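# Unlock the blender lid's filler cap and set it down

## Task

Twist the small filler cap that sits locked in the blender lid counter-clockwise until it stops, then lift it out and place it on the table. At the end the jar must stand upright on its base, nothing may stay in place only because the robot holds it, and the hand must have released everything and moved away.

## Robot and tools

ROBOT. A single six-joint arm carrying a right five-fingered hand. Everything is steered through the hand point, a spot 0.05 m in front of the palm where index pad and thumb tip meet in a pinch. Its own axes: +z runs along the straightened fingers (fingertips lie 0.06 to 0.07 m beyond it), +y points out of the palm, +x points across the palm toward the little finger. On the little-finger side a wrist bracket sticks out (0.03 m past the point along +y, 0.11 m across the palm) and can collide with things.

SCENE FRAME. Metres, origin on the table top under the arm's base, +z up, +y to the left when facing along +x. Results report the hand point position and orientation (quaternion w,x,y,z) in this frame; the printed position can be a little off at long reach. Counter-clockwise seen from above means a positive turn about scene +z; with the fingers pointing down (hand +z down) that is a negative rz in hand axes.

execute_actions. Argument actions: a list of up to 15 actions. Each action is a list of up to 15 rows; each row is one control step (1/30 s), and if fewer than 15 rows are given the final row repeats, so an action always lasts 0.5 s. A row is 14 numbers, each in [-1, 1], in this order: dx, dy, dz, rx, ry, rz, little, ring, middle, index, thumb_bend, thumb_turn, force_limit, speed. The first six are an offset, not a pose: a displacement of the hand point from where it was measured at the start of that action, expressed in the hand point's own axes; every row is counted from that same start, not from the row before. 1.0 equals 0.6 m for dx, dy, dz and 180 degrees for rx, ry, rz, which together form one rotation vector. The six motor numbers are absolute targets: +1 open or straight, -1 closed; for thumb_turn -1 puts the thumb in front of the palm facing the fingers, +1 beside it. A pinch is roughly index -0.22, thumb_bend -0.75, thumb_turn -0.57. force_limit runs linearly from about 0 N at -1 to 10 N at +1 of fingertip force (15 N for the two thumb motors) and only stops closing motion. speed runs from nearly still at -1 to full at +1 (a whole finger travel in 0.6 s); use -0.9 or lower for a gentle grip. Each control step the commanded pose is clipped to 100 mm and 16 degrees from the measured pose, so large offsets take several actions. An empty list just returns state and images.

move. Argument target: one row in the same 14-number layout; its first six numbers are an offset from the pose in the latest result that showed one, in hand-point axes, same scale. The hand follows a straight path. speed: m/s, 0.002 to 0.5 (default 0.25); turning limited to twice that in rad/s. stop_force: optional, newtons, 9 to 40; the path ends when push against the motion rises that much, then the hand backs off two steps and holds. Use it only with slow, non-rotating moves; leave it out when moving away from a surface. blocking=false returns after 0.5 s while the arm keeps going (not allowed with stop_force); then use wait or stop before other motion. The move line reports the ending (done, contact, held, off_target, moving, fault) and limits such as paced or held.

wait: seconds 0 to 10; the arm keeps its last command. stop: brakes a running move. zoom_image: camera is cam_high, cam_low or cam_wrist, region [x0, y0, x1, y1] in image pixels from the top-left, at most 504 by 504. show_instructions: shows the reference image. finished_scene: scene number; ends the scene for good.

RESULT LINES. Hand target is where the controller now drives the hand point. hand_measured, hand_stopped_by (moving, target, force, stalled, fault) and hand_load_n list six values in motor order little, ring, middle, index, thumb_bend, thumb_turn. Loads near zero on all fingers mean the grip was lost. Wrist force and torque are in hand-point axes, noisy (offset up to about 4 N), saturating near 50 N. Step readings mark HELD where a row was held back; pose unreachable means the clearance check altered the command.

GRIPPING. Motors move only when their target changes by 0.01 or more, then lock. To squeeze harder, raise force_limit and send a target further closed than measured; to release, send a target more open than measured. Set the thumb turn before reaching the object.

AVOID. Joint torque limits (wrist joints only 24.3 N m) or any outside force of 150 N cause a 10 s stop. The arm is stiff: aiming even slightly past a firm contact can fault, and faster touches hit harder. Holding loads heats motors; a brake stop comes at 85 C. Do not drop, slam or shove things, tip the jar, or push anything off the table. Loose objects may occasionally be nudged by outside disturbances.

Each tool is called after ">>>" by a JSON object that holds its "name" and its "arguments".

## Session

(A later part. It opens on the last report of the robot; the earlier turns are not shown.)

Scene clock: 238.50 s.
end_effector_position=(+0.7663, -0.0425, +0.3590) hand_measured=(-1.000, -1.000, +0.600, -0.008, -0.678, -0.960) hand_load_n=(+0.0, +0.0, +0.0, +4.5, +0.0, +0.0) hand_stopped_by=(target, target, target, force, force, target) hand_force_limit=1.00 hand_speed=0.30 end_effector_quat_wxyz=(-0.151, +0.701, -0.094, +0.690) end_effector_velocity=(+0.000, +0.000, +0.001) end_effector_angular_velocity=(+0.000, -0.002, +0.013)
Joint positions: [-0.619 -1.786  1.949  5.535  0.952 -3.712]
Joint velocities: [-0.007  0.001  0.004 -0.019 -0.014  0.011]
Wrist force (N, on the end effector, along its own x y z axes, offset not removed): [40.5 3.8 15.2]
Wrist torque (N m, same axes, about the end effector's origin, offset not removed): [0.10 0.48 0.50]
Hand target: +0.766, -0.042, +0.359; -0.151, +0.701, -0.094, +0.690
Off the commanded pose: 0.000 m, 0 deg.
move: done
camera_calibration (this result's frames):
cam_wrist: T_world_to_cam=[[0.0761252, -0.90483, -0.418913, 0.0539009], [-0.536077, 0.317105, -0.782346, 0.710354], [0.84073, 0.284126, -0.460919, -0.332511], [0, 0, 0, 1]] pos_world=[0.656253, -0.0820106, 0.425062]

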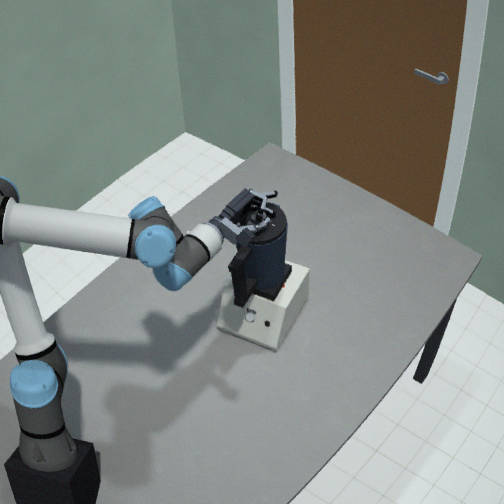

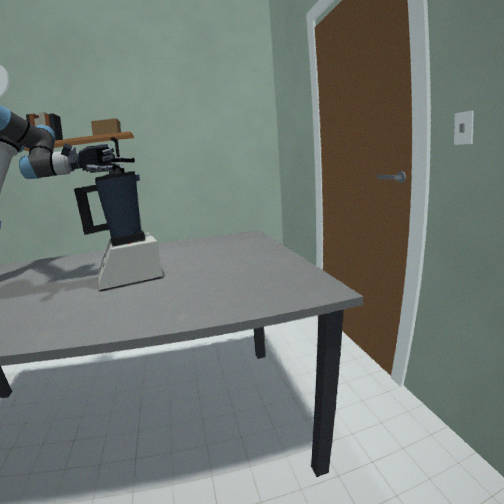

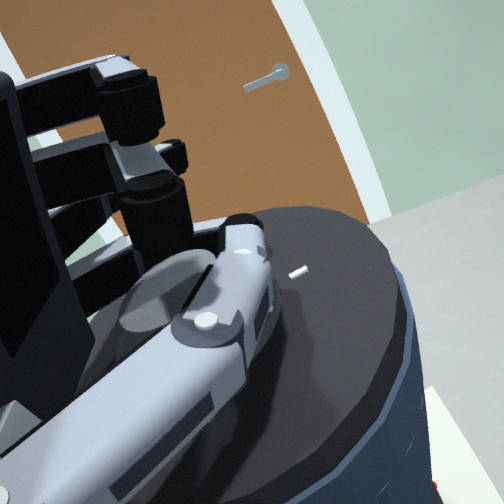

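>>> {"name": "execute_actions", "arguments": {"actions": [[[0.004,-0.0015,0,0,0,0,-1,-1,0.6,-0.95,-0.95,-0.96,1,0.3]],[[0,0,0,0,0,0,-1,-1,0.6,-1,-0.9,-0.96,1,0.3]],[[0,0,0,0,0,0,-1,-1,0.6,-1,-0.9,-0.96,1,0.3]]]}}

Scene clock: 241.60 s.
end_effector_position=(+0.7664, -0.0424, +0.3616) hand_measured=(-1.000, -1.000, +0.600, -0.118, -0.896, -0.960) hand_load_n=(+0.0, +0.0, +0.0, +9.0, +2.0, -4.0) hand_stopped_by=(target, target, target, force, target, target) hand_force_limit=1.00 hand_speed=0.30 end_effector_quat_wxyz=(-0.151, +0.701, -0.094, +0.690) end_effector_velocity=(-0.000, -0.000, -0.000) end_effector_angular_velocity=(-0.001, -0.000, -0.000)
Joint positions: [-0.623 -1.789  1.946  5.54   0.949 -3.71 ]
Joint velocities: [-0.    -0.     0.001 -0.     0.    -0.001]
Wrist force (N, on the end effector, along its own x y z axes, offset not removed): [32.5 5.1 10.7]
Wrist torque (N m, same axes, about the end effector's origin, offset not removed): [1.15 0.32 0.49]
Hand target: +0.766, -0.042, +0.362; -0.151, +0.701, -0.094, +0.690
Off the commanded pose: 0.000 m, 0 deg.
Step readings (end_effector_position; steps 1 to 15: 1st action; 16 to 30: 2nd action; 31 to 45: 3rd action):
0: (+0.7664, -0.0425, +0.3590)
1: (+0.7664, -0.0425, +0.3590)
2: (+0.7662, -0.0426, +0.3592)
4: (+0.7661, -0.0426, +0.3599)
8: (+0.7661, -0.0425, +0.3608)
15: (+0.7663, -0.0425, +0.3614)
16: (+0.7663, -0.0425, +0.3614)
17: (+0.7663, -0.0425, +0.3614)
19: (+0.7664, -0.0424, +0.3616)
23: (+0.7664, -0.0424, +0.3617)
30: (+0.7664, -0.0424, +0.3616)
31: (+0.7664, -0.0424, +0.3616)
32: (+0.7664, -0.0424, +0.3616)
34: (+0.7664, -0.0424, +0.3616)
38: (+0.7664, -0.0424, +0.3616)
45: end_effector_position above
camera_calibration (this result's frames):
cam_wrist: T_world_to_cam=[[0.0762637, -0.904868, -0.418805, 0.0549057], [-0.536012, 0.316968, -0.782446, 0.712406], [0.840759, 0.284157, -0.460847, -0.331384], [0, 0, 0, 1]] pos_world=[0.656285, -0.0819626, 0.427697]

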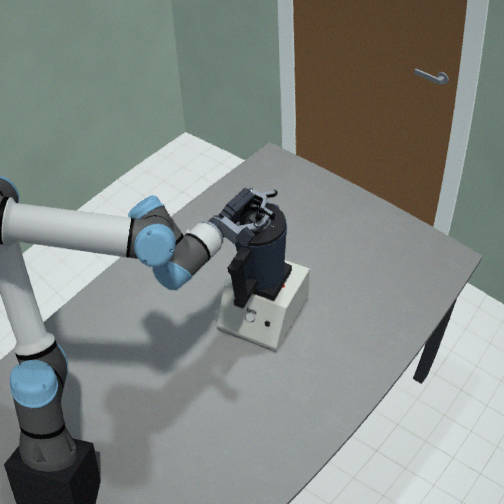

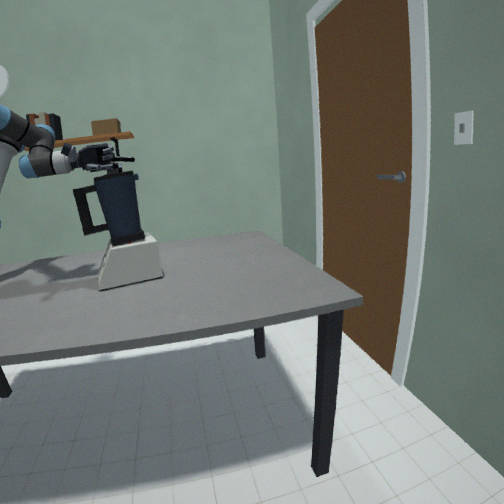

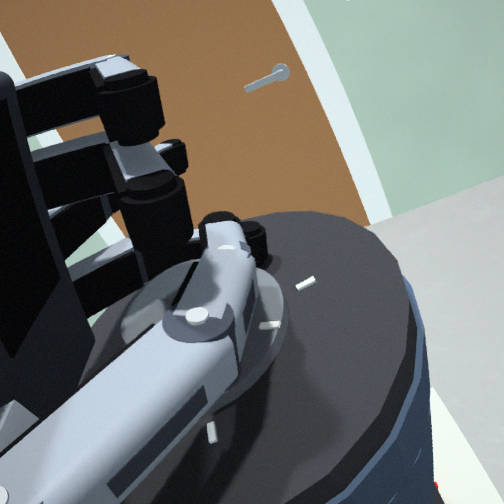

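>>> {"name": "execute_actions", "arguments": {"actions": [[[0,0,0,0,0,0,-1,-1,0.6,0.6,0.6,-0.96,1,0.8]],[[-0.004,0.0015,0,0,0,0,-1,-1,0.6,0.6,0.6,-0.96,1,0.8]]]}}

Scene clock: 245.17 s.
end_effector_position=(+0.7663, -0.0425, +0.3589) hand_measured=(-1.000, -1.000, +0.600, +0.600, +0.600, -0.960) hand_load_n=(+0.0, +0.0, +0.0, +0.0, +0.0, +0.0) hand_stopped_by=(target, target, target, target, target, target) hand_force_limit=1.00 hand_speed=0.80 end_effector_quat_wxyz=(-0.151, +0.701, -0.094, +0.690) end_effector_velocity=(-0.000, +0.000, -0.000) end_effector_angular_velocity=(+0.001, -0.000, -0.000)
Joint positions: [-0.619 -1.786  1.949  5.535  0.952 -3.712]
Joint velocities: [ 0.001  0.     0.001 -0.     0.001  0.   ]
Wrist force (N, on the end effector, along its own x y z axes, offset not removed): [1.6 0.3 1.9]
Wrist torque (N m, same axes, about the end effector's origin, offset not removed): [-0.14 -0.16 0.35]
Hand target: +0.766, -0.043, +0.359; -0.151, +0.701, -0.094, +0.690
Off the commanded pose: 0.000 m, 0 deg.
Step readings (end_effector_position; steps 1 to 15: 1st action; 16 to 30: 2nd action):
0: (+0.7664, -0.0424, +0.3616)
1: (+0.7664, -0.0424, +0.3616)
2: (+0.7664, -0.0424, +0.3616)
4: (+0.7663, -0.0424, +0.3615)
8: (+0.7662, -0.0424, +0.3613)
15: (+0.7663, -0.0425, +0.3615)
16: (+0.7663, -0.0425, +0.3615)
17: (+0.7664, -0.0424, +0.3611)
19: (+0.7664, -0.0424, +0.3601)
23: (+0.7663, -0.0425, +0.3592)
30: end_effector_position above
camera_calibration (this result's frames):
cam_wrist: T_world_to_cam=[[0.0760627, -0.904781, -0.419029, 0.0539576], [-0.536156, 0.317208, -0.78225, 0.710331], [0.840685, 0.284165, -0.460977, -0.332451], [0, 0, 0, 1]] pos_world=[0.656231, -0.082032, 0.425014]

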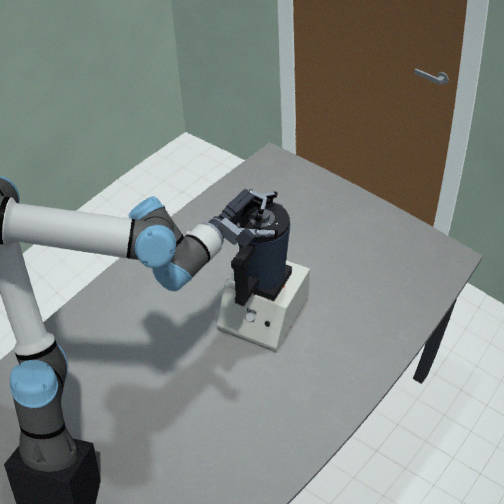

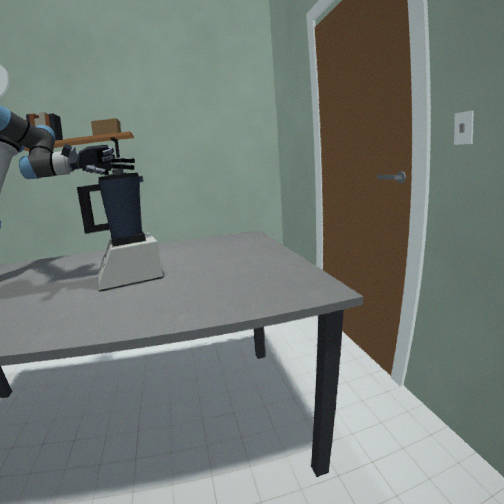

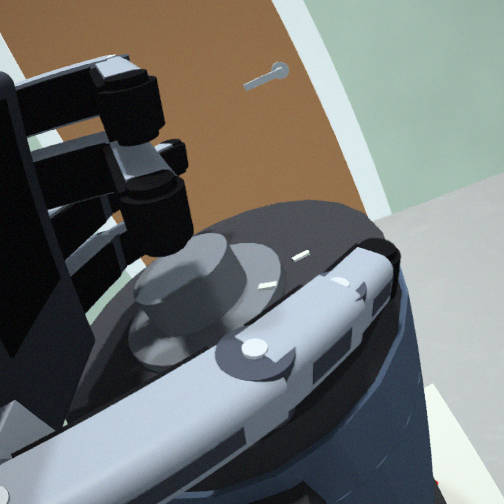

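>>> {"name": "execute_actions", "arguments": {"actions": [[[0,0,0,0,0,0,-1,-1,0.6,-0.6,0.6,-0.96,1,0.3]],[[0,0,0,0,0,0,-1,-1,0.6,-0.6,-0.5,-0.96,1,0.3]],[[0,0,0,0,0,0,-1,-1,0.6,-0.6,-0.5,-0.96,1,0.3]],[[0,0,0,0,0,0,-1,-1,0.6,-0.6,-0.5,-0.96,1,0.3]],[[0,0,0,0,0,0,-1,-1,0.6,-0.9,-0.9,-0.96,1,0.3]],[[0,0,0,0,0,0,-1,-1,0.6,-0.9,-0.9,-0.96,1,0.3]]]}}

Scene clock: 250.03 s.
end_effector_position=(+0.7663, -0.0425, +0.3590) hand_measured=(-1.000, -1.000, +0.600, +0.046, -0.716, -0.960) hand_load_n=(+0.0, +0.0, +0.0, +12.5, +15.0, +0.0) hand_stopped_by=(target, target, target, force, force, target) hand_force_limit=1.00 hand_speed=0.30 end_effector_quat_wxyz=(-0.150, +0.701, -0.094, +0.690) end_effector_velocity=(+0.000, -0.000, +0.000) end_effector_angular_velocity=(-0.000, -0.000, +0.000)
Joint positions: [-0.619 -1.786  1.949  5.534  0.952 -3.712]
Joint velocities: [-0.  0. -0. -0. -0.  0.]
Wrist force (N, on the end effector, along its own x y z axes, offset not removed): [20.9 -4.1 8.3]
Wrist torque (N m, same axes, about the end effector's origin, offset not removed): [0.46 0.70 0.47]
Hand target: +0.766, -0.043, +0.359; -0.150, +0.701, -0.094, +0.690
Off the commanded pose: 0.000 m, 0 deg.
Step readings (end_effector_position; steps 1 to 15: 1st action; 16 to 30: 2nd action; 31 to 45: 3rd action; 46 to 60: 4th action; 61 to 75: 5th action; 76 to 90: 6th action):
0: (+0.7663, -0.0425, +0.3589)
1: (+0.7663, -0.0425, +0.3589)
2: (+0.7663, -0.0425, +0.3589)
4: (+0.7663, -0.0425, +0.3589)
8: (+0.7663, -0.0425, +0.3589)
15: (+0.7664, -0.0425, +0.3590)
16: (+0.7663, -0.0425, +0.3590)
17: (+0.7663, -0.0425, +0.3590)
19: (+0.7663, -0.0425, +0.3590)
23: (+0.7663, -0.0425, +0.3590)
30: (+0.7663, -0.0425, +0.3590)
31: (+0.7663, -0.0425, +0.3590)
32: (+0.7663, -0.0425, +0.3590)
34: (+0.7663, -0.0425, +0.3590)
38: (+0.7663, -0.0425, +0.3590)
45: (+0.7663, -0.0425, +0.3590)
46: (+0.7663, -0.0425, +0.3590)
47: (+0.7663, -0.0425, +0.3590)
49: (+0.7663, -0.0425, +0.3590)
53: (+0.7663, -0.0425, +0.3590)
60: (+0.7663, -0.0425, +0.3590)
61: (+0.7663, -0.0425, +0.3590)
62: (+0.7663, -0.0425, +0.3590)
64: (+0.7663, -0.0425, +0.3590)
68: (+0.7663, -0.0425, +0.3590)
75: (+0.7663, -0.0425, +0.3590)
76: (+0.7663, -0.0425, +0.3590)
77: (+0.7663, -0.0425, +0.3590)
79: (+0.7663, -0.0425, +0.3590)
83: (+0.7663, -0.0425, +0.3590)
90: end_effector_position above
camera_calibration (this result's frames):
cam_wrist: T_world_to_cam=[[0.0761938, -0.904862, -0.418832, 0.0538054], [-0.535859, 0.317076, -0.782507, 0.710293], [0.840862, 0.284057, -0.460719, -0.332666], [0, 0, 0, 1]] pos_world=[0.656244, -0.0820341, 0.425079]

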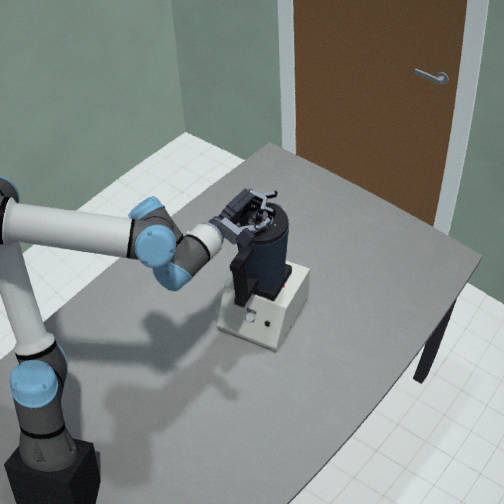

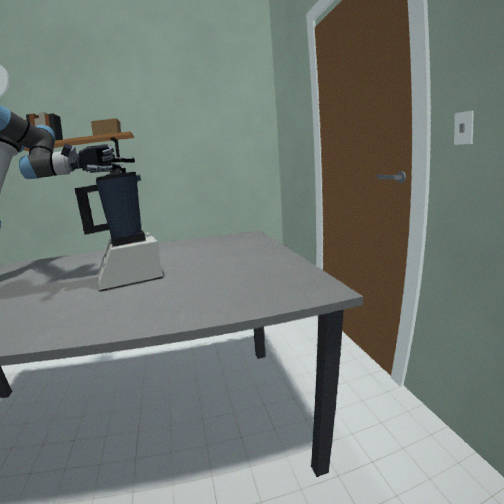

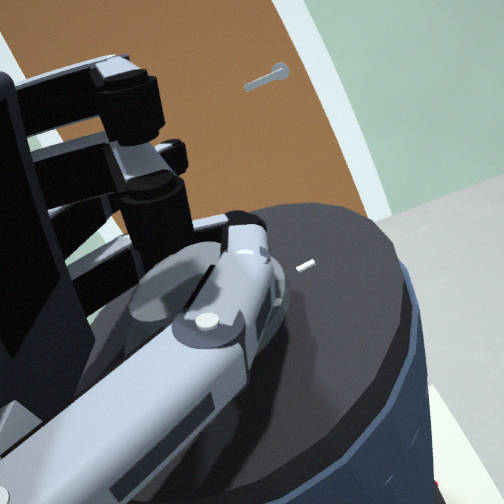

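Turn 10° CCW with slight rise.

>>> {"name": "move", "arguments": {"target": [0.002,0.0005,0.002,0.0522,-0.019,0,-1,-1,0.6,-0.9,-0.9,-0.96,1,0.3], "speed": 0.06}}

Scene clock: 253.43 s.
end_effector_position=(+0.7675, -0.0431, +0.3599) hand_measured=(-1.000, -1.000, +0.600, +0.044, -0.722, -0.960) hand_load_n=(+0.0, +0.0, +0.0, +1.5, +3.0, -0.5) hand_stopped_by=(target, target, target, force, force, target) hand_force_limit=1.00 hand_speed=0.30 end_effector_quat_wxyz=(-0.210, +0.707, -0.033, +0.675) end_effector_velocity=(+0.000, +0.000, +0.000) end_effector_angular_velocity=(+0.002, -0.001, +0.011)
Joint positions: [-0.702 -1.762  1.993  5.266  0.758 -3.541]
Joint velocities: [-0.004  0.003  0.002 -0.02  -0.009  0.014]
Wrist force (N, on the end effector, along its own x y z axes, offset not removed): [22.6 1.4 6.9]
Wrist torque (N m, same axes, about the end effector's origin, offset not removed): [0.45 0.49 0.45]
Hand target: +0.768, -0.043, +0.360; -0.210, +0.707, -0.033, +0.675
Off the commanded pose: 0.000 m, 0 deg.
move: done
camera_calibration (this result's frames):
cam_wrist: T_world_to_cam=[[0.230999, -0.878212, -0.418788, -0.0641571], [-0.582809, 0.219766, -0.782328, 0.743599], [0.779085, 0.42479, -0.461064, -0.279449], [0, 0, 0, 1]] pos_world=[0.665911, -0.101054, 0.426026]

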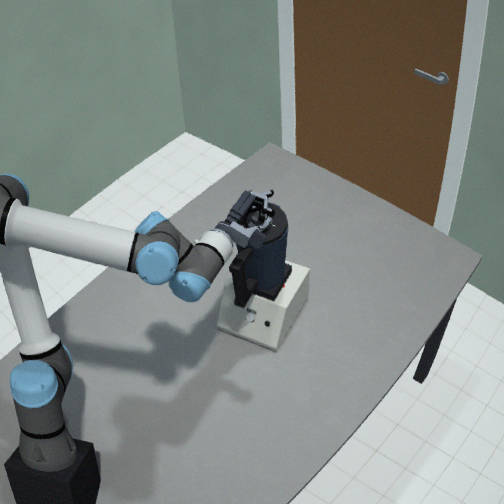

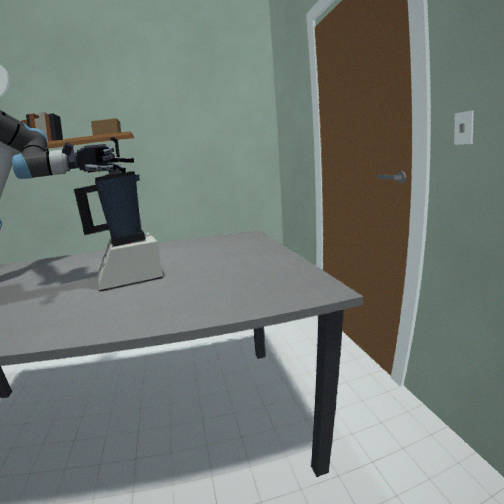

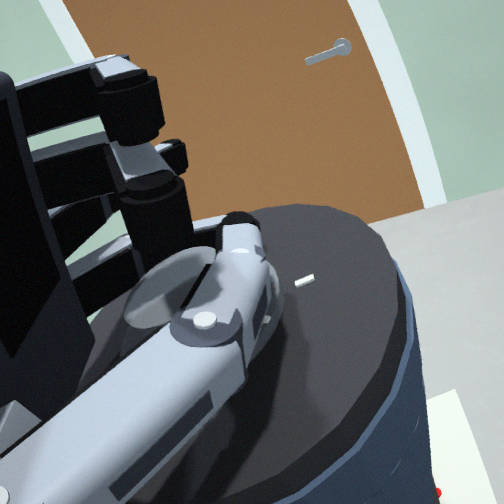

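>>> {"name": "execute_actions", "arguments": {"actions": [[[0,0,0,0,0,0,-1,-1,0.6,-0.95,-0.85,-0.96,1,0.3]],[[0.001,0.003,0.002,0.026,-0.0095,0,-1,-1,0.6,-0.9,-0.9,-0.96,1,0.3]],[[0.001,0.003,0.002,0.026,-0.0095,0,-1,-1,0.6,-0.95,-0.85,-0.96,1,0.3]],[[0.001,0.003,0.002,0.026,-0.0095,0,-1,-1,0.6,-0.9,-0.9,-0.96,1,0.3]],[[0,0,0,0,0,0,-1,-1,0.6,-0.95,-0.85,-0.96,1,0.3]]]}}

Scene clock: 262.63 s.
end_effector_position=(+0.7723, -0.0476, +0.3588) hand_measured=(-1.000, -1.000, +0.600, -0.078, -0.850, -0.960) hand_load_n=(+0.0, +0.0, +0.0, +12.5, +0.0, +0.0) hand_stopped_by=(target, target, target, force, target, target) hand_force_limit=1.00 hand_speed=0.30 end_effector_quat_wxyz=(-0.293, +0.707, +0.057, +0.641) end_effector_velocity=(+0.000, +0.000, +0.000) end_effector_angular_velocity=(+0.001, +0.000, -0.000)
Joint positions: [-0.778 -1.653  2.029  4.693  0.576 -3.162]
Joint velocities: [ 0.    -0.    -0.     0.001  0.     0.001]
Wrist force (N, on the end effector, along its own x y z axes, offset not removed): [50.0 -25.4 19.4]
Wrist torque (N m, same axes, about the end effector's origin, offset not removed): [-0.14 1.87 -0.31]
Hand target: +0.772, -0.048, +0.359; -0.293, +0.707, +0.057, +0.641
Off the commanded pose: 0.000 m, 0 deg.
Step readings (end_effector_position; steps 1 to 15: 1st action; 16 to 30: 2nd action; 31 to 45: 3rd action; 46 to 60: 4th action; 61 to 75: 5th action):
0: (+0.7675, -0.0431, +0.3600)
1: (+0.7675, -0.0431, +0.3600)
2: (+0.7675, -0.0431, +0.3599)
4: (+0.7675, -0.0433, +0.3599)
8: (+0.7674, -0.0433, +0.3598)
15: (+0.7675, -0.0432, +0.3598)
16: (+0.7674, -0.0433, +0.3598)
17: (+0.7669, -0.0451, +0.3586)
19: (+0.7673, -0.0457, +0.3583)
23: (+0.7683, -0.0450, +0.3591)
30: (+0.7690, -0.0448, +0.3595)
31: (+0.7689, -0.0450, +0.3594)
32: (+0.7684, -0.0468, +0.3579)
34: (+0.7689, -0.0473, +0.3576)
38: (+0.7699, -0.0465, +0.3586)
45: (+0.7706, -0.0462, +0.3592)
46: (+0.7706, -0.0464, +0.3591)
47: (+0.7702, -0.0483, +0.3574)
49: (+0.7706, -0.0490, +0.3569)
53: (+0.7717, -0.0479, +0.3581)
60: (+0.7723, -0.0475, +0.3588)
61: (+0.7723, -0.0475, +0.3589)
62: (+0.7723, -0.0475, +0.3589)
64: (+0.7723, -0.0476, +0.3588)
68: (+0.7723, -0.0476, +0.3588)
75: end_effector_position above
camera_calibration (this result's frames):
cam_wrist: T_world_to_cam=[[0.442803, -0.792319, -0.41971, -0.228798], [-0.622175, 0.0655382, -0.78013, 0.768743], [0.645619, 0.606577, -0.463941, -0.169017], [0, 0, 0, 1]] pos_world=[0.688726, -0.129142, 0.425277]

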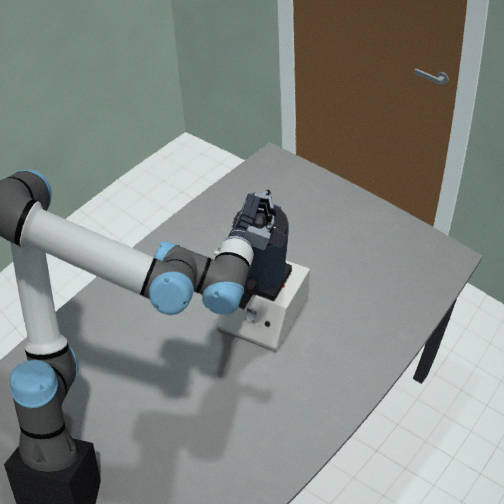

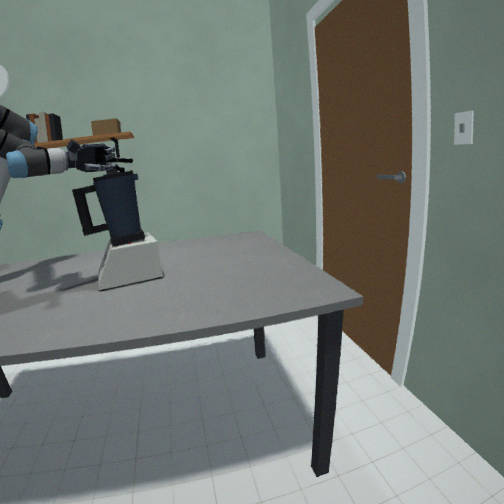

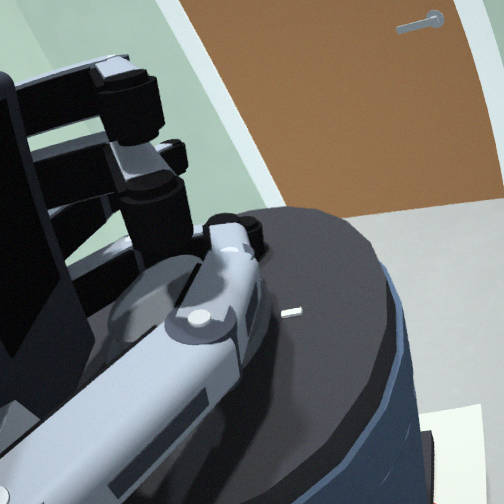

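>>> {"name": "execute_actions", "arguments": {"actions": [[[0.005,-0.002,0,0,0,0,-1,-1,0.6,0.6,0.6,-0.96,1,0.8]],[[0,0,0,0,0,0,-1,-1,0.6,0.6,0.6,-0.96,1,0.8]]]}}

Scene clock: 265.87 s.
end_effector_position=(+0.7722, -0.0475, +0.3619) hand_measured=(-1.000, -1.000, +0.600, +0.600, +0.600, -0.960) hand_load_n=(+0.0, +0.0, +0.0, +0.0, +0.0, +0.0) hand_stopped_by=(target, target, target, target, target, target) hand_force_limit=1.00 hand_speed=0.80 end_effector_quat_wxyz=(-0.293, +0.707, +0.056, +0.641) end_effector_velocity=(-0.000, +0.001, -0.000) end_effector_angular_velocity=(-0.000, +0.001, +0.001)
Joint positions: [-0.782 -1.658  2.027  4.694  0.574 -3.155]
Joint velocities: [ 0.001 -0.     0.001 -0.    -0.001 -0.   ]
Wrist force (N, on the end effector, along its own x y z axes, offset not removed): [0.3 3.7 2.1]
Wrist torque (N m, same axes, about the end effector's origin, offset not removed): [0.39 -0.14 0.40]
Hand target: +0.772, -0.048, +0.362; -0.293, +0.707, +0.056, +0.641
Off the commanded pose: 0.000 m, 0 deg.
Step readings (end_effector_position; steps 1 to 15: 1st action; 16 to 30: 2nd action):
0: (+0.7723, -0.0475, +0.3588)
1: (+0.7723, -0.0475, +0.3589)
2: (+0.7723, -0.0475, +0.3594)
4: (+0.7721, -0.0475, +0.3600)
8: (+0.7720, -0.0476, +0.3608)
15: (+0.7722, -0.0475, +0.3619)
16: (+0.7722, -0.0475, +0.3619)
17: (+0.7722, -0.0475, +0.3619)
19: (+0.7722, -0.0475, +0.3619)
23: (+0.7722, -0.0475, +0.3619)
30: end_effector_position above
camera_calibration (this result's frames):
cam_wrist: T_world_to_cam=[[0.442695, -0.79231, -0.419842, -0.227268], [-0.622271, 0.0656544, -0.780044, 0.771192], [0.6456, 0.606577, -0.463967, -0.167543], [0, 0, 0, 1]] pos_world=[0.688667, -0.129071, 0.428412]

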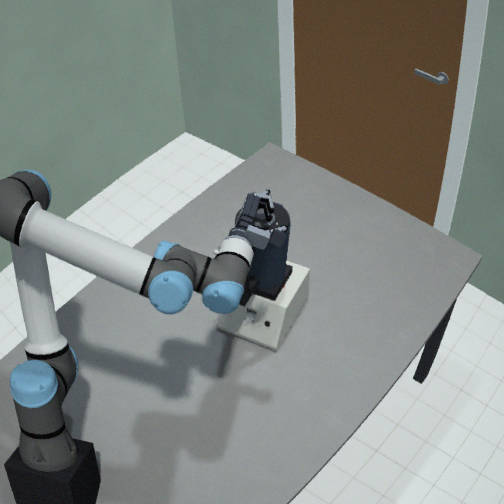

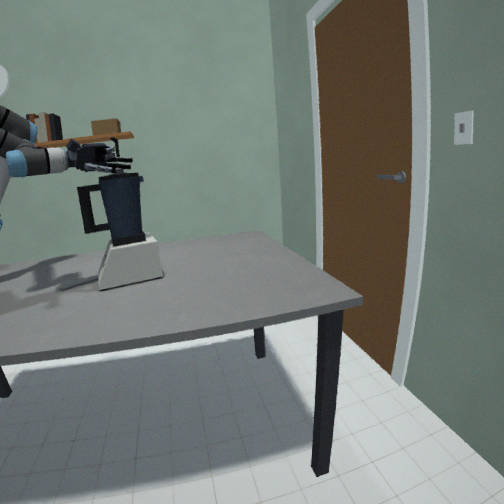

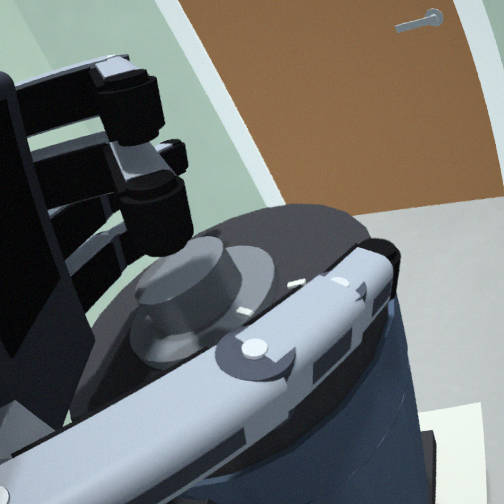

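>>> {"name": "execute_actions", "arguments": {"actions": [[[-0.005,0.002,0,0,0,0,-1,-1,0.6,0.6,0.6,-0.96,1,0.8]],[[0,0,0,0,0,0,-1,-1,0.6,-0.6,0.6,-0.96,1,0.3]],[[0,0,0,0,0,0,-1,-1,0.6,-0.6,-0.5,-0.96,1,0.3]],[[0,0,0,0,0,0,-1,-1,0.6,-0.6,-0.5,-0.96,1,0.3]],[[0,0,0,0,0,0,-1,-1,0.6,-0.6,-0.5,-0.96,1,0.3]],[[0,0,0,0,0,0,-1,-1,0.6,-0.9,-0.9,-0.96,1,0.3]],[[0,0,0,0,0,0,-1,-1,0.6,-0.9,-0.9,-0.96,1,0.3]]]}}

Scene clock: 273.03 s.
end_effector_position=(+0.7723, -0.0476, +0.3588) hand_measured=(-1.000, -1.000, +0.600, +0.196, -0.728, -0.960) hand_load_n=(+0.0, +0.0, +0.0, +14.0, +15.0, +1.0) hand_stopped_by=(target, target, target, force, force, target) hand_force_limit=1.00 hand_speed=0.30 end_effector_quat_wxyz=(-0.293, +0.707, +0.057, +0.641) end_effector_velocity=(-0.000, -0.000, +0.000) end_effector_angular_velocity=(+0.001, -0.001, -0.001)
Joint positions: [-0.778 -1.653  2.029  4.692  0.576 -3.162]
Joint velocities: [-0.    -0.     0.     0.     0.001  0.   ]
Wrist force (N, on the end effector, along its own x y z axes, offset not removed): [14.4 -3.8 9.8]
Wrist torque (N m, same axes, about the end effector's origin, offset not removed): [0.78 0.47 0.46]
Hand target: +0.772, -0.048, +0.359; -0.293, +0.707, +0.057, +0.641
Off the commanded pose: 0.000 m, 0 deg.
Step readings (end_effector_position; steps 1 to 15: 1st action; 16 to 30: 2nd action; 31 to 45: 3rd action; 46 to 60: 4th action; 61 to 75: 5th action; 76 to 90: 6th action; 91 to 105: 7th action):
0: (+0.7722, -0.0475, +0.3619)
1: (+0.7722, -0.0475, +0.3618)
2: (+0.7722, -0.0476, +0.3612)
4: (+0.7722, -0.0476, +0.3599)
8: (+0.7722, -0.0476, +0.3590)
15: (+0.7722, -0.0476, +0.3587)
16: (+0.7722, -0.0476, +0.3587)
17: (+0.7722, -0.0476, +0.3587)
19: (+0.7722, -0.0476, +0.3587)
23: (+0.7723, -0.0476, +0.3589)
30: (+0.7723, -0.0476, +0.3588)
31: (+0.7723, -0.0476, +0.3588)
32: (+0.7723, -0.0476, +0.3588)
34: (+0.7723, -0.0476, +0.3588)
38: (+0.7723, -0.0476, +0.3588)
45: (+0.7723, -0.0476, +0.3588)
46: (+0.7723, -0.0476, +0.3588)
47: (+0.7723, -0.0476, +0.3588)
49: (+0.7723, -0.0476, +0.3588)
53: (+0.7723, -0.0476, +0.3588)
60: (+0.7723, -0.0476, +0.3588)
61: (+0.7723, -0.0476, +0.3588)
62: (+0.7723, -0.0476, +0.3588)
64: (+0.7723, -0.0476, +0.3588)
68: (+0.7723, -0.0476, +0.3588)
75: (+0.7723, -0.0476, +0.3588)
76: (+0.7723, -0.0476, +0.3588)
77: (+0.7723, -0.0476, +0.3588)
79: (+0.7723, -0.0476, +0.3588)
83: (+0.7723, -0.0476, +0.3588)
90: (+0.7723, -0.0476, +0.3588)
91: (+0.7723, -0.0476, +0.3588)
92: (+0.7723, -0.0476, +0.3588)
94: (+0.7723, -0.0476, +0.3588)
98: (+0.7723, -0.0476, +0.3588)
105: end_effector_position above
camera_calibration (this result's frames):
cam_wrist: T_world_to_cam=[[0.44283, -0.7923, -0.419717, -0.228825], [-0.622118, 0.0655805, -0.780172, 0.768684], [0.645656, 0.606597, -0.463863, -0.169081], [0, 0, 0, 1]] pos_world=[0.688711, -0.129145, 0.425233]

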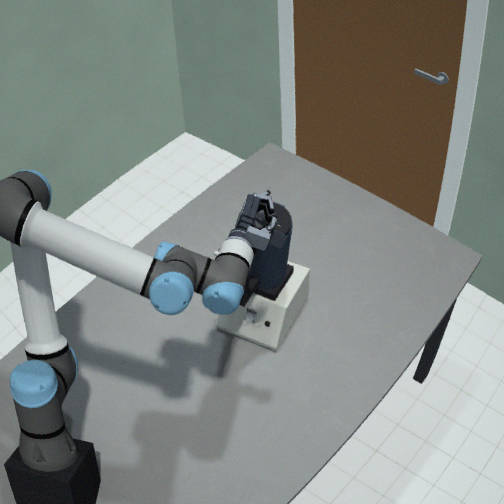

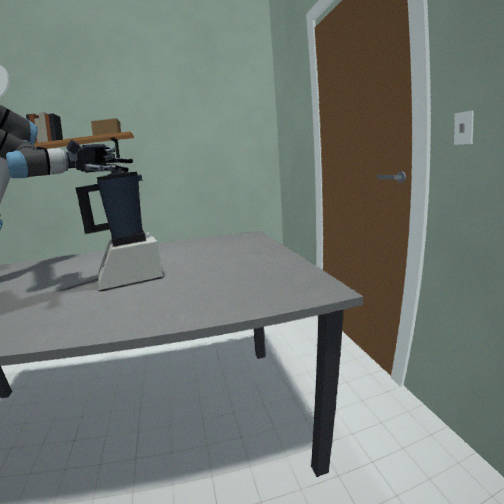

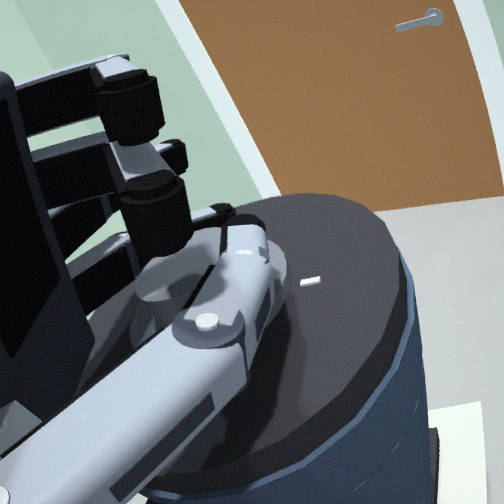

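>>> {"name": "move", "arguments": {"target": [0.03,-0.011,0,0,0,0,-1,-1,0.6,-0.9,-0.9,-0.96,1,0.3], "speed": 0.02}}

Scene clock: 275.47 s.
end_effector_position=(+0.7723, -0.0476, +0.3778) hand_measured=(-1.000, -1.000, +0.600, +0.196, -0.736, -0.960) hand_load_n=(+0.0, +0.0, +0.0, +0.0, +0.0, +0.0) hand_stopped_by=(target, target, target, force, force, target) hand_force_limit=1.00 hand_speed=0.30 end_effector_quat_wxyz=(-0.293, +0.707, +0.057, +0.641) end_effector_velocity=(-0.000, -0.000, +0.002) end_effector_angular_velocity=(+0.000, -0.000, -0.001)
Joint positions: [-0.801 -1.678  2.016  4.697  0.568 -3.122]
Joint velocities: [-0.002 -0.002 -0.001  0.    -0.     0.003]
Wrist force (N, on the end effector, along its own x y z axes, offset not removed): [1.1 4.2 1.0]
Wrist torque (N m, same axes, about the end effector's origin, offset not removed): [0.59 -0.38 0.35]
Hand target: +0.772, -0.048, +0.378; -0.293, +0.707, +0.057, +0.641
Off the commanded pose: 0.000 m, 0 deg.
move: done
camera_calibration (this result's frames):
cam_wrist: T_world_to_cam=[[0.442754, -0.792347, -0.419708, -0.220797], [-0.622143, 0.065601, -0.780151, 0.78357], [0.645683, 0.606533, -0.463908, -0.160327], [0, 0, 0, 1]] pos_world=[0.688772, -0.129108, 0.444255]

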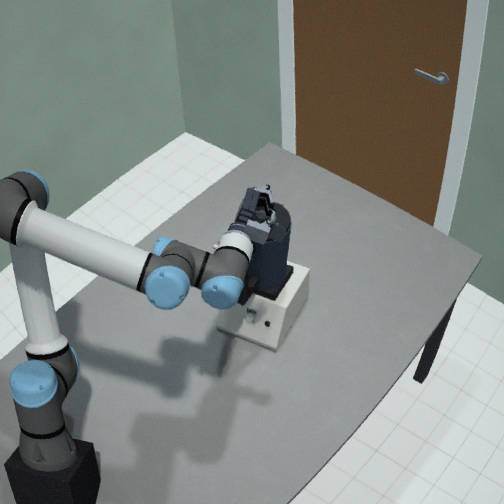

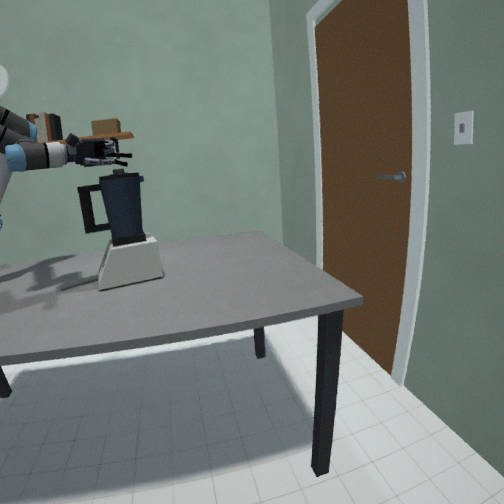

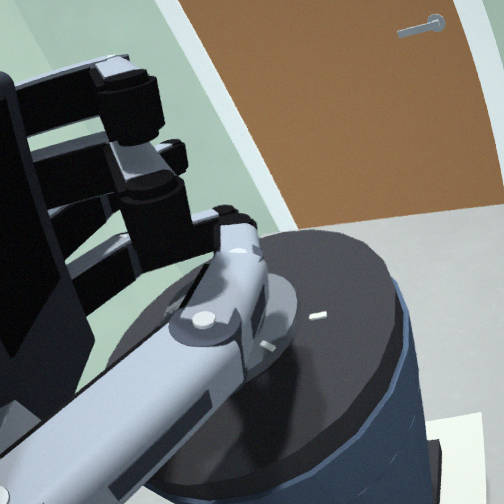

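>>> {"name": "execute_actions", "arguments": {"actions": [[[0,0,0,0,0,0,-1,-1,0.6,0.6,0.6,-0.96,1,0.8]],[[-0.015,0.0055,0,0,0,0,-1,-1,0.6,0.6,0.6,-0.96,1,0.8]],[[-0.015,0.0055,0,0,0,0,-1,-1,0.6,0.6,0.6,-0.96,1,0.8]],[[0,0,0,0,0,0,-1,-1,0.6,-0.6,0.6,-0.96,1,0.3]],[[0,0,0,0,0,0,-1,-1,0.6,-0.6,-0.5,-0.96,1,0.3]],[[0,0,0,0,0,0,-1,-1,0.6,-0.6,-0.5,-0.96,1,0.3]],[[0,0,0,0,0,0,-1,-1,0.6,-0.6,-0.5,-0.96,1,0.3]],[[0,0,0,0,0,0,-1,-1,0.6,-0.9,-0.9,-0.96,1,0.3]],[[0,0,0,0,0,0,-1,-1,0.6,-0.9,-0.9,-0.96,1,0.3]]]}}

Scene clock: 290.47 s.
end_effector_position=(+0.7723, -0.0476, +0.3589) hand_measured=(-1.000, -1.000, +0.600, +0.202, -0.688, -0.960) hand_load_n=(+0.0, +0.0, +0.0, +15.5, +15.0, +1.5) hand_stopped_by=(target, target, target, force, force, target) hand_force_limit=1.00 hand_speed=0.30 end_effector_quat_wxyz=(-0.293, +0.707, +0.057, +0.641) end_effector_velocity=(-0.000, -0.000, -0.000) end_effector_angular_velocity=(+0.001, +0.001, -0.000)
Joint positions: [-0.778 -1.653  2.029  4.692  0.576 -3.162]
Joint velocities: [-0.     0.     0.    -0.    -0.     0.002]
Wrist force (N, on the end effector, along its own x y z axes, offset not removed): [12.2 -3.0 7.9]
Wrist torque (N m, same axes, about the end effector's origin, offset not removed): [0.95 0.45 0.57]
Hand target: +0.772, -0.048, +0.359; -0.293, +0.707, +0.057, +0.641
Off the commanded pose: 0.000 m, 0 deg.
Step readings (end_effector_position; steps 1 to 15: 1st action; 16 to 30: 2nd action; 31 to 45: 3rd action; 46 to 60: 4th action; 61 to 75: 5th action; 76 to 90: 6th action; 91 to 105: 7th action; 106 to 120: 8th action; 121 to 135: 9th action):
0: (+0.7723, -0.0476, +0.3779)
1: (+0.7723, -0.0476, +0.3779)
2: (+0.7723, -0.0476, +0.3779)
4: (+0.7723, -0.0476, +0.3779)
8: (+0.7723, -0.0476, +0.3779)
15: (+0.7723, -0.0476, +0.3779)
16: (+0.7724, -0.0476, +0.3777)
17: (+0.7724, -0.0475, +0.3761)
19: (+0.7723, -0.0476, +0.3724)
23: (+0.7723, -0.0476, +0.3692)
30: (+0.7723, -0.0476, +0.3684)
31: (+0.7723, -0.0476, +0.3682)
32: (+0.7723, -0.0476, +0.3665)
34: (+0.7722, -0.0476, +0.3627)
38: (+0.7722, -0.0476, +0.3597)
45: (+0.7723, -0.0476, +0.3589)
46: (+0.7723, -0.0476, +0.3588)
47: (+0.7723, -0.0476, +0.3588)
49: (+0.7723, -0.0476, +0.3588)
53: (+0.7723, -0.0476, +0.3590)
60: (+0.7723, -0.0476, +0.3589)
61: (+0.7723, -0.0476, +0.3589)
62: (+0.7723, -0.0476, +0.3589)
64: (+0.7723, -0.0476, +0.3589)
68: (+0.7723, -0.0476, +0.3589)
75: (+0.7723, -0.0476, +0.3589)
76: (+0.7723, -0.0476, +0.3589)
77: (+0.7723, -0.0476, +0.3589)
79: (+0.7723, -0.0476, +0.3589)
83: (+0.7723, -0.0476, +0.3589)
90: (+0.7723, -0.0476, +0.3589)
91: (+0.7723, -0.0476, +0.3589)
92: (+0.7723, -0.0476, +0.3589)
94: (+0.7723, -0.0476, +0.3589)
98: (+0.7723, -0.0476, +0.3589)
105: (+0.7723, -0.0476, +0.3589)
106: (+0.7723, -0.0476, +0.3589)
107: (+0.7723, -0.0476, +0.3589)
109: (+0.7723, -0.0476, +0.3589)
113: (+0.7723, -0.0476, +0.3589)
120: (+0.7723, -0.0476, +0.3589)
121: (+0.7723, -0.0476, +0.3589)
122: (+0.7723, -0.0476, +0.3589)
124: (+0.7723, -0.0476, +0.3589)
128: (+0.7723, -0.0476, +0.3589)
135: end_effector_position above
camera_calibration (this result's frames):
cam_wrist: T_world_to_cam=[[0.44303, -0.792342, -0.419427, -0.229039], [-0.621943, 0.0653175, -0.780333, 0.768702], [0.645687, 0.606571, -0.463854, -0.169094], [0, 0, 0, 1]] pos_world=[0.688742, -0.129119, 0.425344]

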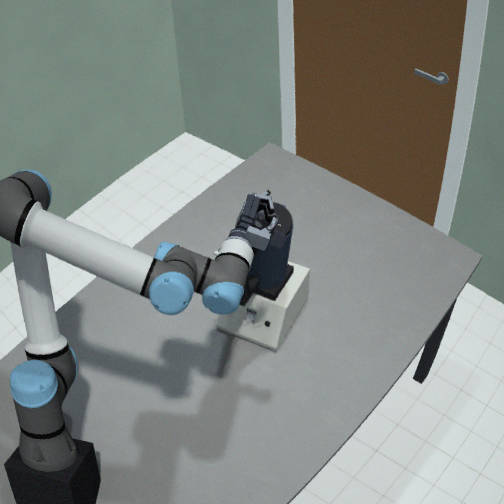

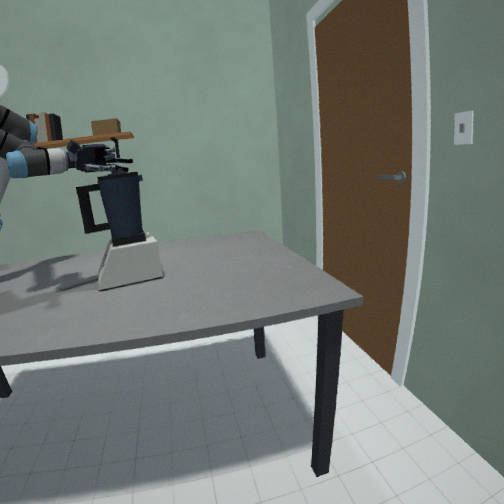

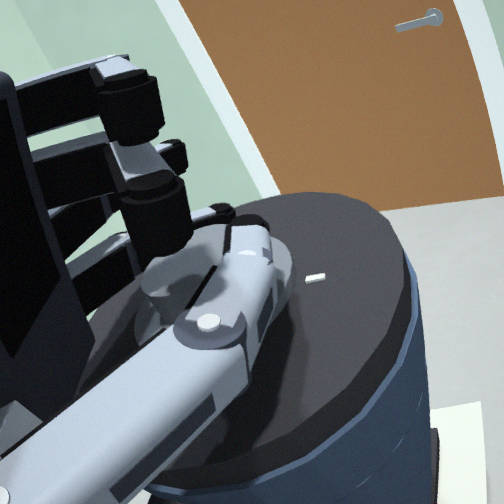

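>>> {"name": "move", "arguments": {"target": [0.002,0.0056,0.002,0.0522,-0.019,0,-1,-1,0.6,-0.9,-0.9,-0.96,1,0.3], "speed": 0.05}}

Scene clock: 294.17 s.
end_effector_position=(+0.7751, -0.0502, +0.3588) hand_measured=(-1.000, -1.000, +0.600, +0.202, -0.688, -0.960) hand_load_n=(+0.0, +0.0, +0.0, +13.5, +7.0, -1.0) hand_stopped_by=(target, target, target, force, force, target) hand_force_limit=1.00 hand_speed=0.30 end_effector_quat_wxyz=(-0.348, +0.699, +0.117, +0.614) end_effector_velocity=(+0.001, -0.000, +0.001) end_effector_angular_velocity=(+0.000, -0.002, +0.015)
Joint positions: [-0.803 -1.524  2.012  4.218  0.535 -2.841]
Joint velocities: [-0.001  0.013 -0.005 -0.039  0.001  0.026]
Wrist force (N, on the end effector, along its own x y z axes, offset not removed): [31.0 -11.0 14.2]
Wrist torque (N m, same axes, about the end effector's origin, offset not removed): [0.26 0.70 0.94]
Hand target: +0.775, -0.050, +0.359; -0.348, +0.699, +0.118, +0.614
Off the commanded pose: 0.000 m, 0 deg.
move: done
camera_calibration (this result's frames):
cam_wrist: T_world_to_cam=[[0.572414, -0.7043, -0.419886, -0.328091], [-0.624148, -0.0421553, -0.780168, 0.766809], [0.531771, 0.70865, -0.463718, -0.0759895], [0, 0, 0, 1]] pos_world=[0.706816, -0.1449, 0.425241]

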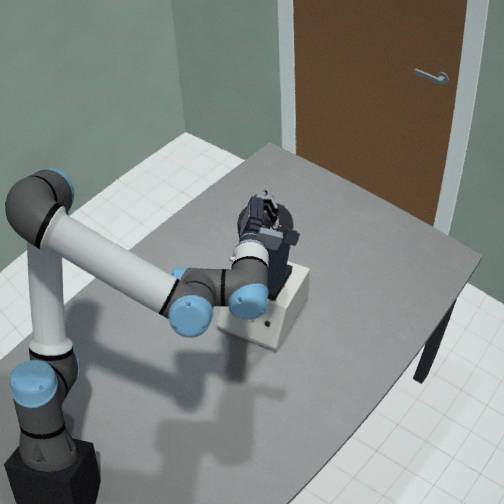

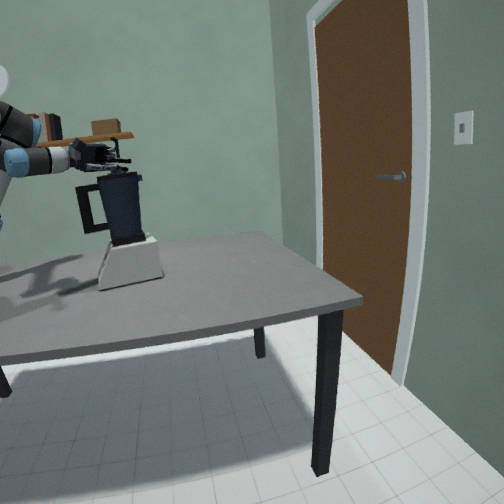

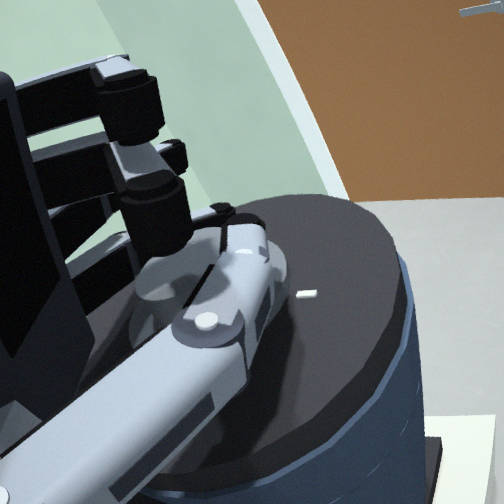

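Grip held better. Another 10°, slightly less compensation.

>>> {"name": "move", "arguments": {"target": [0.003,0.004,0.002,0.0522,-0.019,0,-1,-1,0.6,-0.9,-0.9,-0.96,1,0.3], "speed": 0.05}}

Scene clock: 297.37 s.
end_effector_position=(+0.7779, -0.0517, +0.3596) hand_measured=(-1.000, -1.000, +0.600, +0.202, -0.696, -0.960) hand_load_n=(+0.0, +0.0, +0.0, +8.5, +1.0, +0.0) hand_stopped_by=(target, target, target, force, force, target) hand_force_limit=1.00 hand_speed=0.30 end_effector_quat_wxyz=(-0.399, +0.686, +0.177, +0.581) end_effector_velocity=(+0.000, -0.000, +0.000) end_effector_angular_velocity=(-0.000, +0.000, +0.013)
Joint positions: [-0.811 -1.369  1.928  3.801  0.555 -2.541]
Joint velocities: [-0.001  0.012 -0.01  -0.026  0.003  0.021]
Wrist force (N, on the end effector, along its own x y z axes, offset not removed): [37.6 -11.0 17.4]
Wrist torque (N m, same axes, about the end effector's origin, offset not removed): [0.28 0.95 0.81]
Hand target: +0.778, -0.052, +0.360; -0.400, +0.686, +0.177, +0.581
Off the commanded pose: 0.000 m, 0 deg.
move: done
camera_calibration (this result's frames):
cam_wrist: T_world_to_cam=[[0.684934, -0.595118, -0.420358, -0.412145], [-0.607715, -0.14836, -0.780174, 0.750871], [0.401931, 0.789825, -0.463279, 0.0290475], [0, 0, 0, 1]] pos_world=[0.726932, -0.156818, 0.426019]

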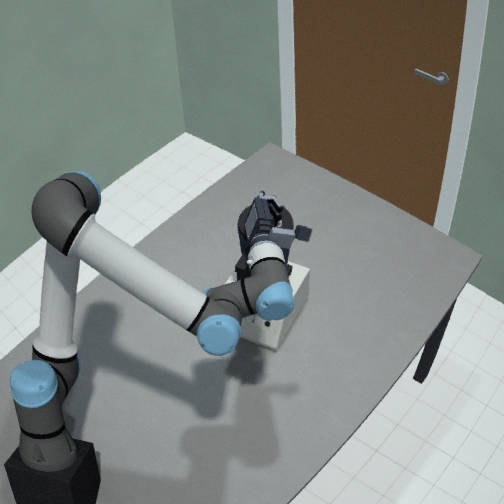

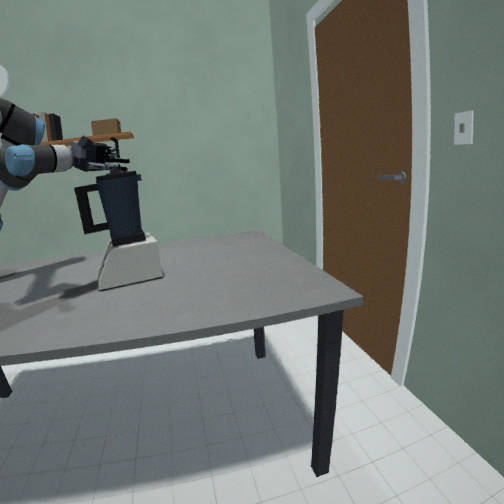

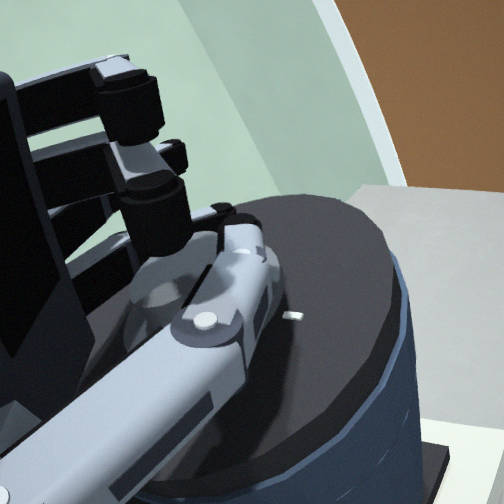

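Open to inspect the marks.

>>> {"name": "execute_actions", "arguments": {"actions": [[[0.005,-0.002,0,0,0,0,-1,-1,0.6,0.6,0.6,-0.96,1,0.8]],[[0,0,0,0,0,0,-1,-1,0.6,0.6,0.6,-0.96,1,0.8]]]}}

Scene clock: 299.73 s.
end_effector_position=(+0.7778, -0.0517, +0.3628) hand_measured=(-1.000, -1.000, +0.600, +0.600, +0.600, -0.960) hand_load_n=(+0.0, +0.0, +0.0, +0.0, +0.0, +0.0) hand_stopped_by=(target, target, target, target, target, target) hand_force_limit=1.00 hand_speed=0.80 end_effector_quat_wxyz=(-0.399, +0.686, +0.177, +0.581) end_effector_velocity=(+0.000, -0.000, -0.000) end_effector_angular_velocity=(-0.000, -0.000, +0.000)
Joint positions: [-0.814 -1.373  1.926  3.802  0.556 -2.535]
Joint velocities: [ 0.  0. -0. -0. -0. -0.]
Wrist force (N, on the end effector, along its own x y z axes, offset not removed): [0.2 3.2 0.7]
Wrist torque (N m, same axes, about the end effector's origin, offset not removed): [0.38 -0.09 0.30]
Hand target: +0.778, -0.052, +0.363; -0.399, +0.686, +0.177, +0.581
Off the commanded pose: 0.000 m, 0 deg.
Step readings (end_effector_position; steps 1 to 15: 1st action; 16 to 30: 2nd action):
0: (+0.7779, -0.0518, +0.3597)
1: (+0.7779, -0.0518, +0.3597)
2: (+0.7779, -0.0518, +0.3602)
4: (+0.7778, -0.0520, +0.3610)
8: (+0.7778, -0.0519, +0.3622)
15: (+0.7778, -0.0517, +0.3628)
16: (+0.7778, -0.0517, +0.3628)
17: (+0.7778, -0.0517, +0.3628)
19: (+0.7778, -0.0517, +0.3628)
23: (+0.7778, -0.0517, +0.3628)
30: end_effector_position above
camera_calibration (this result's frames):
cam_wrist: T_world_to_cam=[[0.684889, -0.59513, -0.420414, -0.410675], [-0.607758, -0.148303, -0.780152, 0.753346], [0.401943, 0.789827, -0.463266, 0.0304975], [0, 0, 0, 1]] pos_world=[0.72686, -0.156769, 0.429199]

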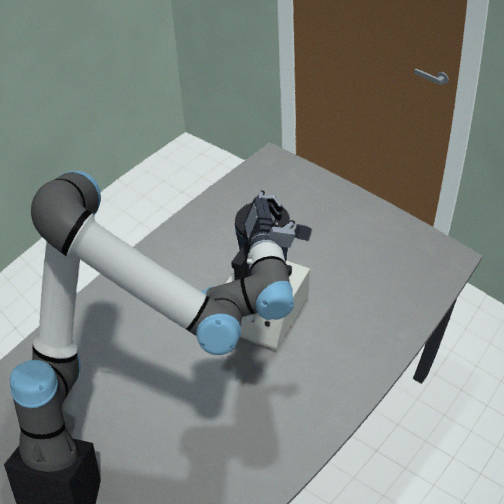

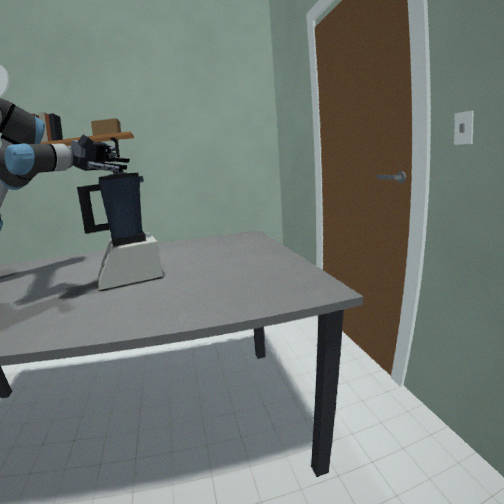

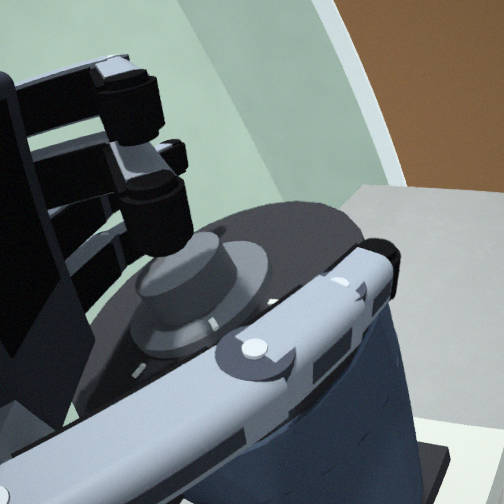

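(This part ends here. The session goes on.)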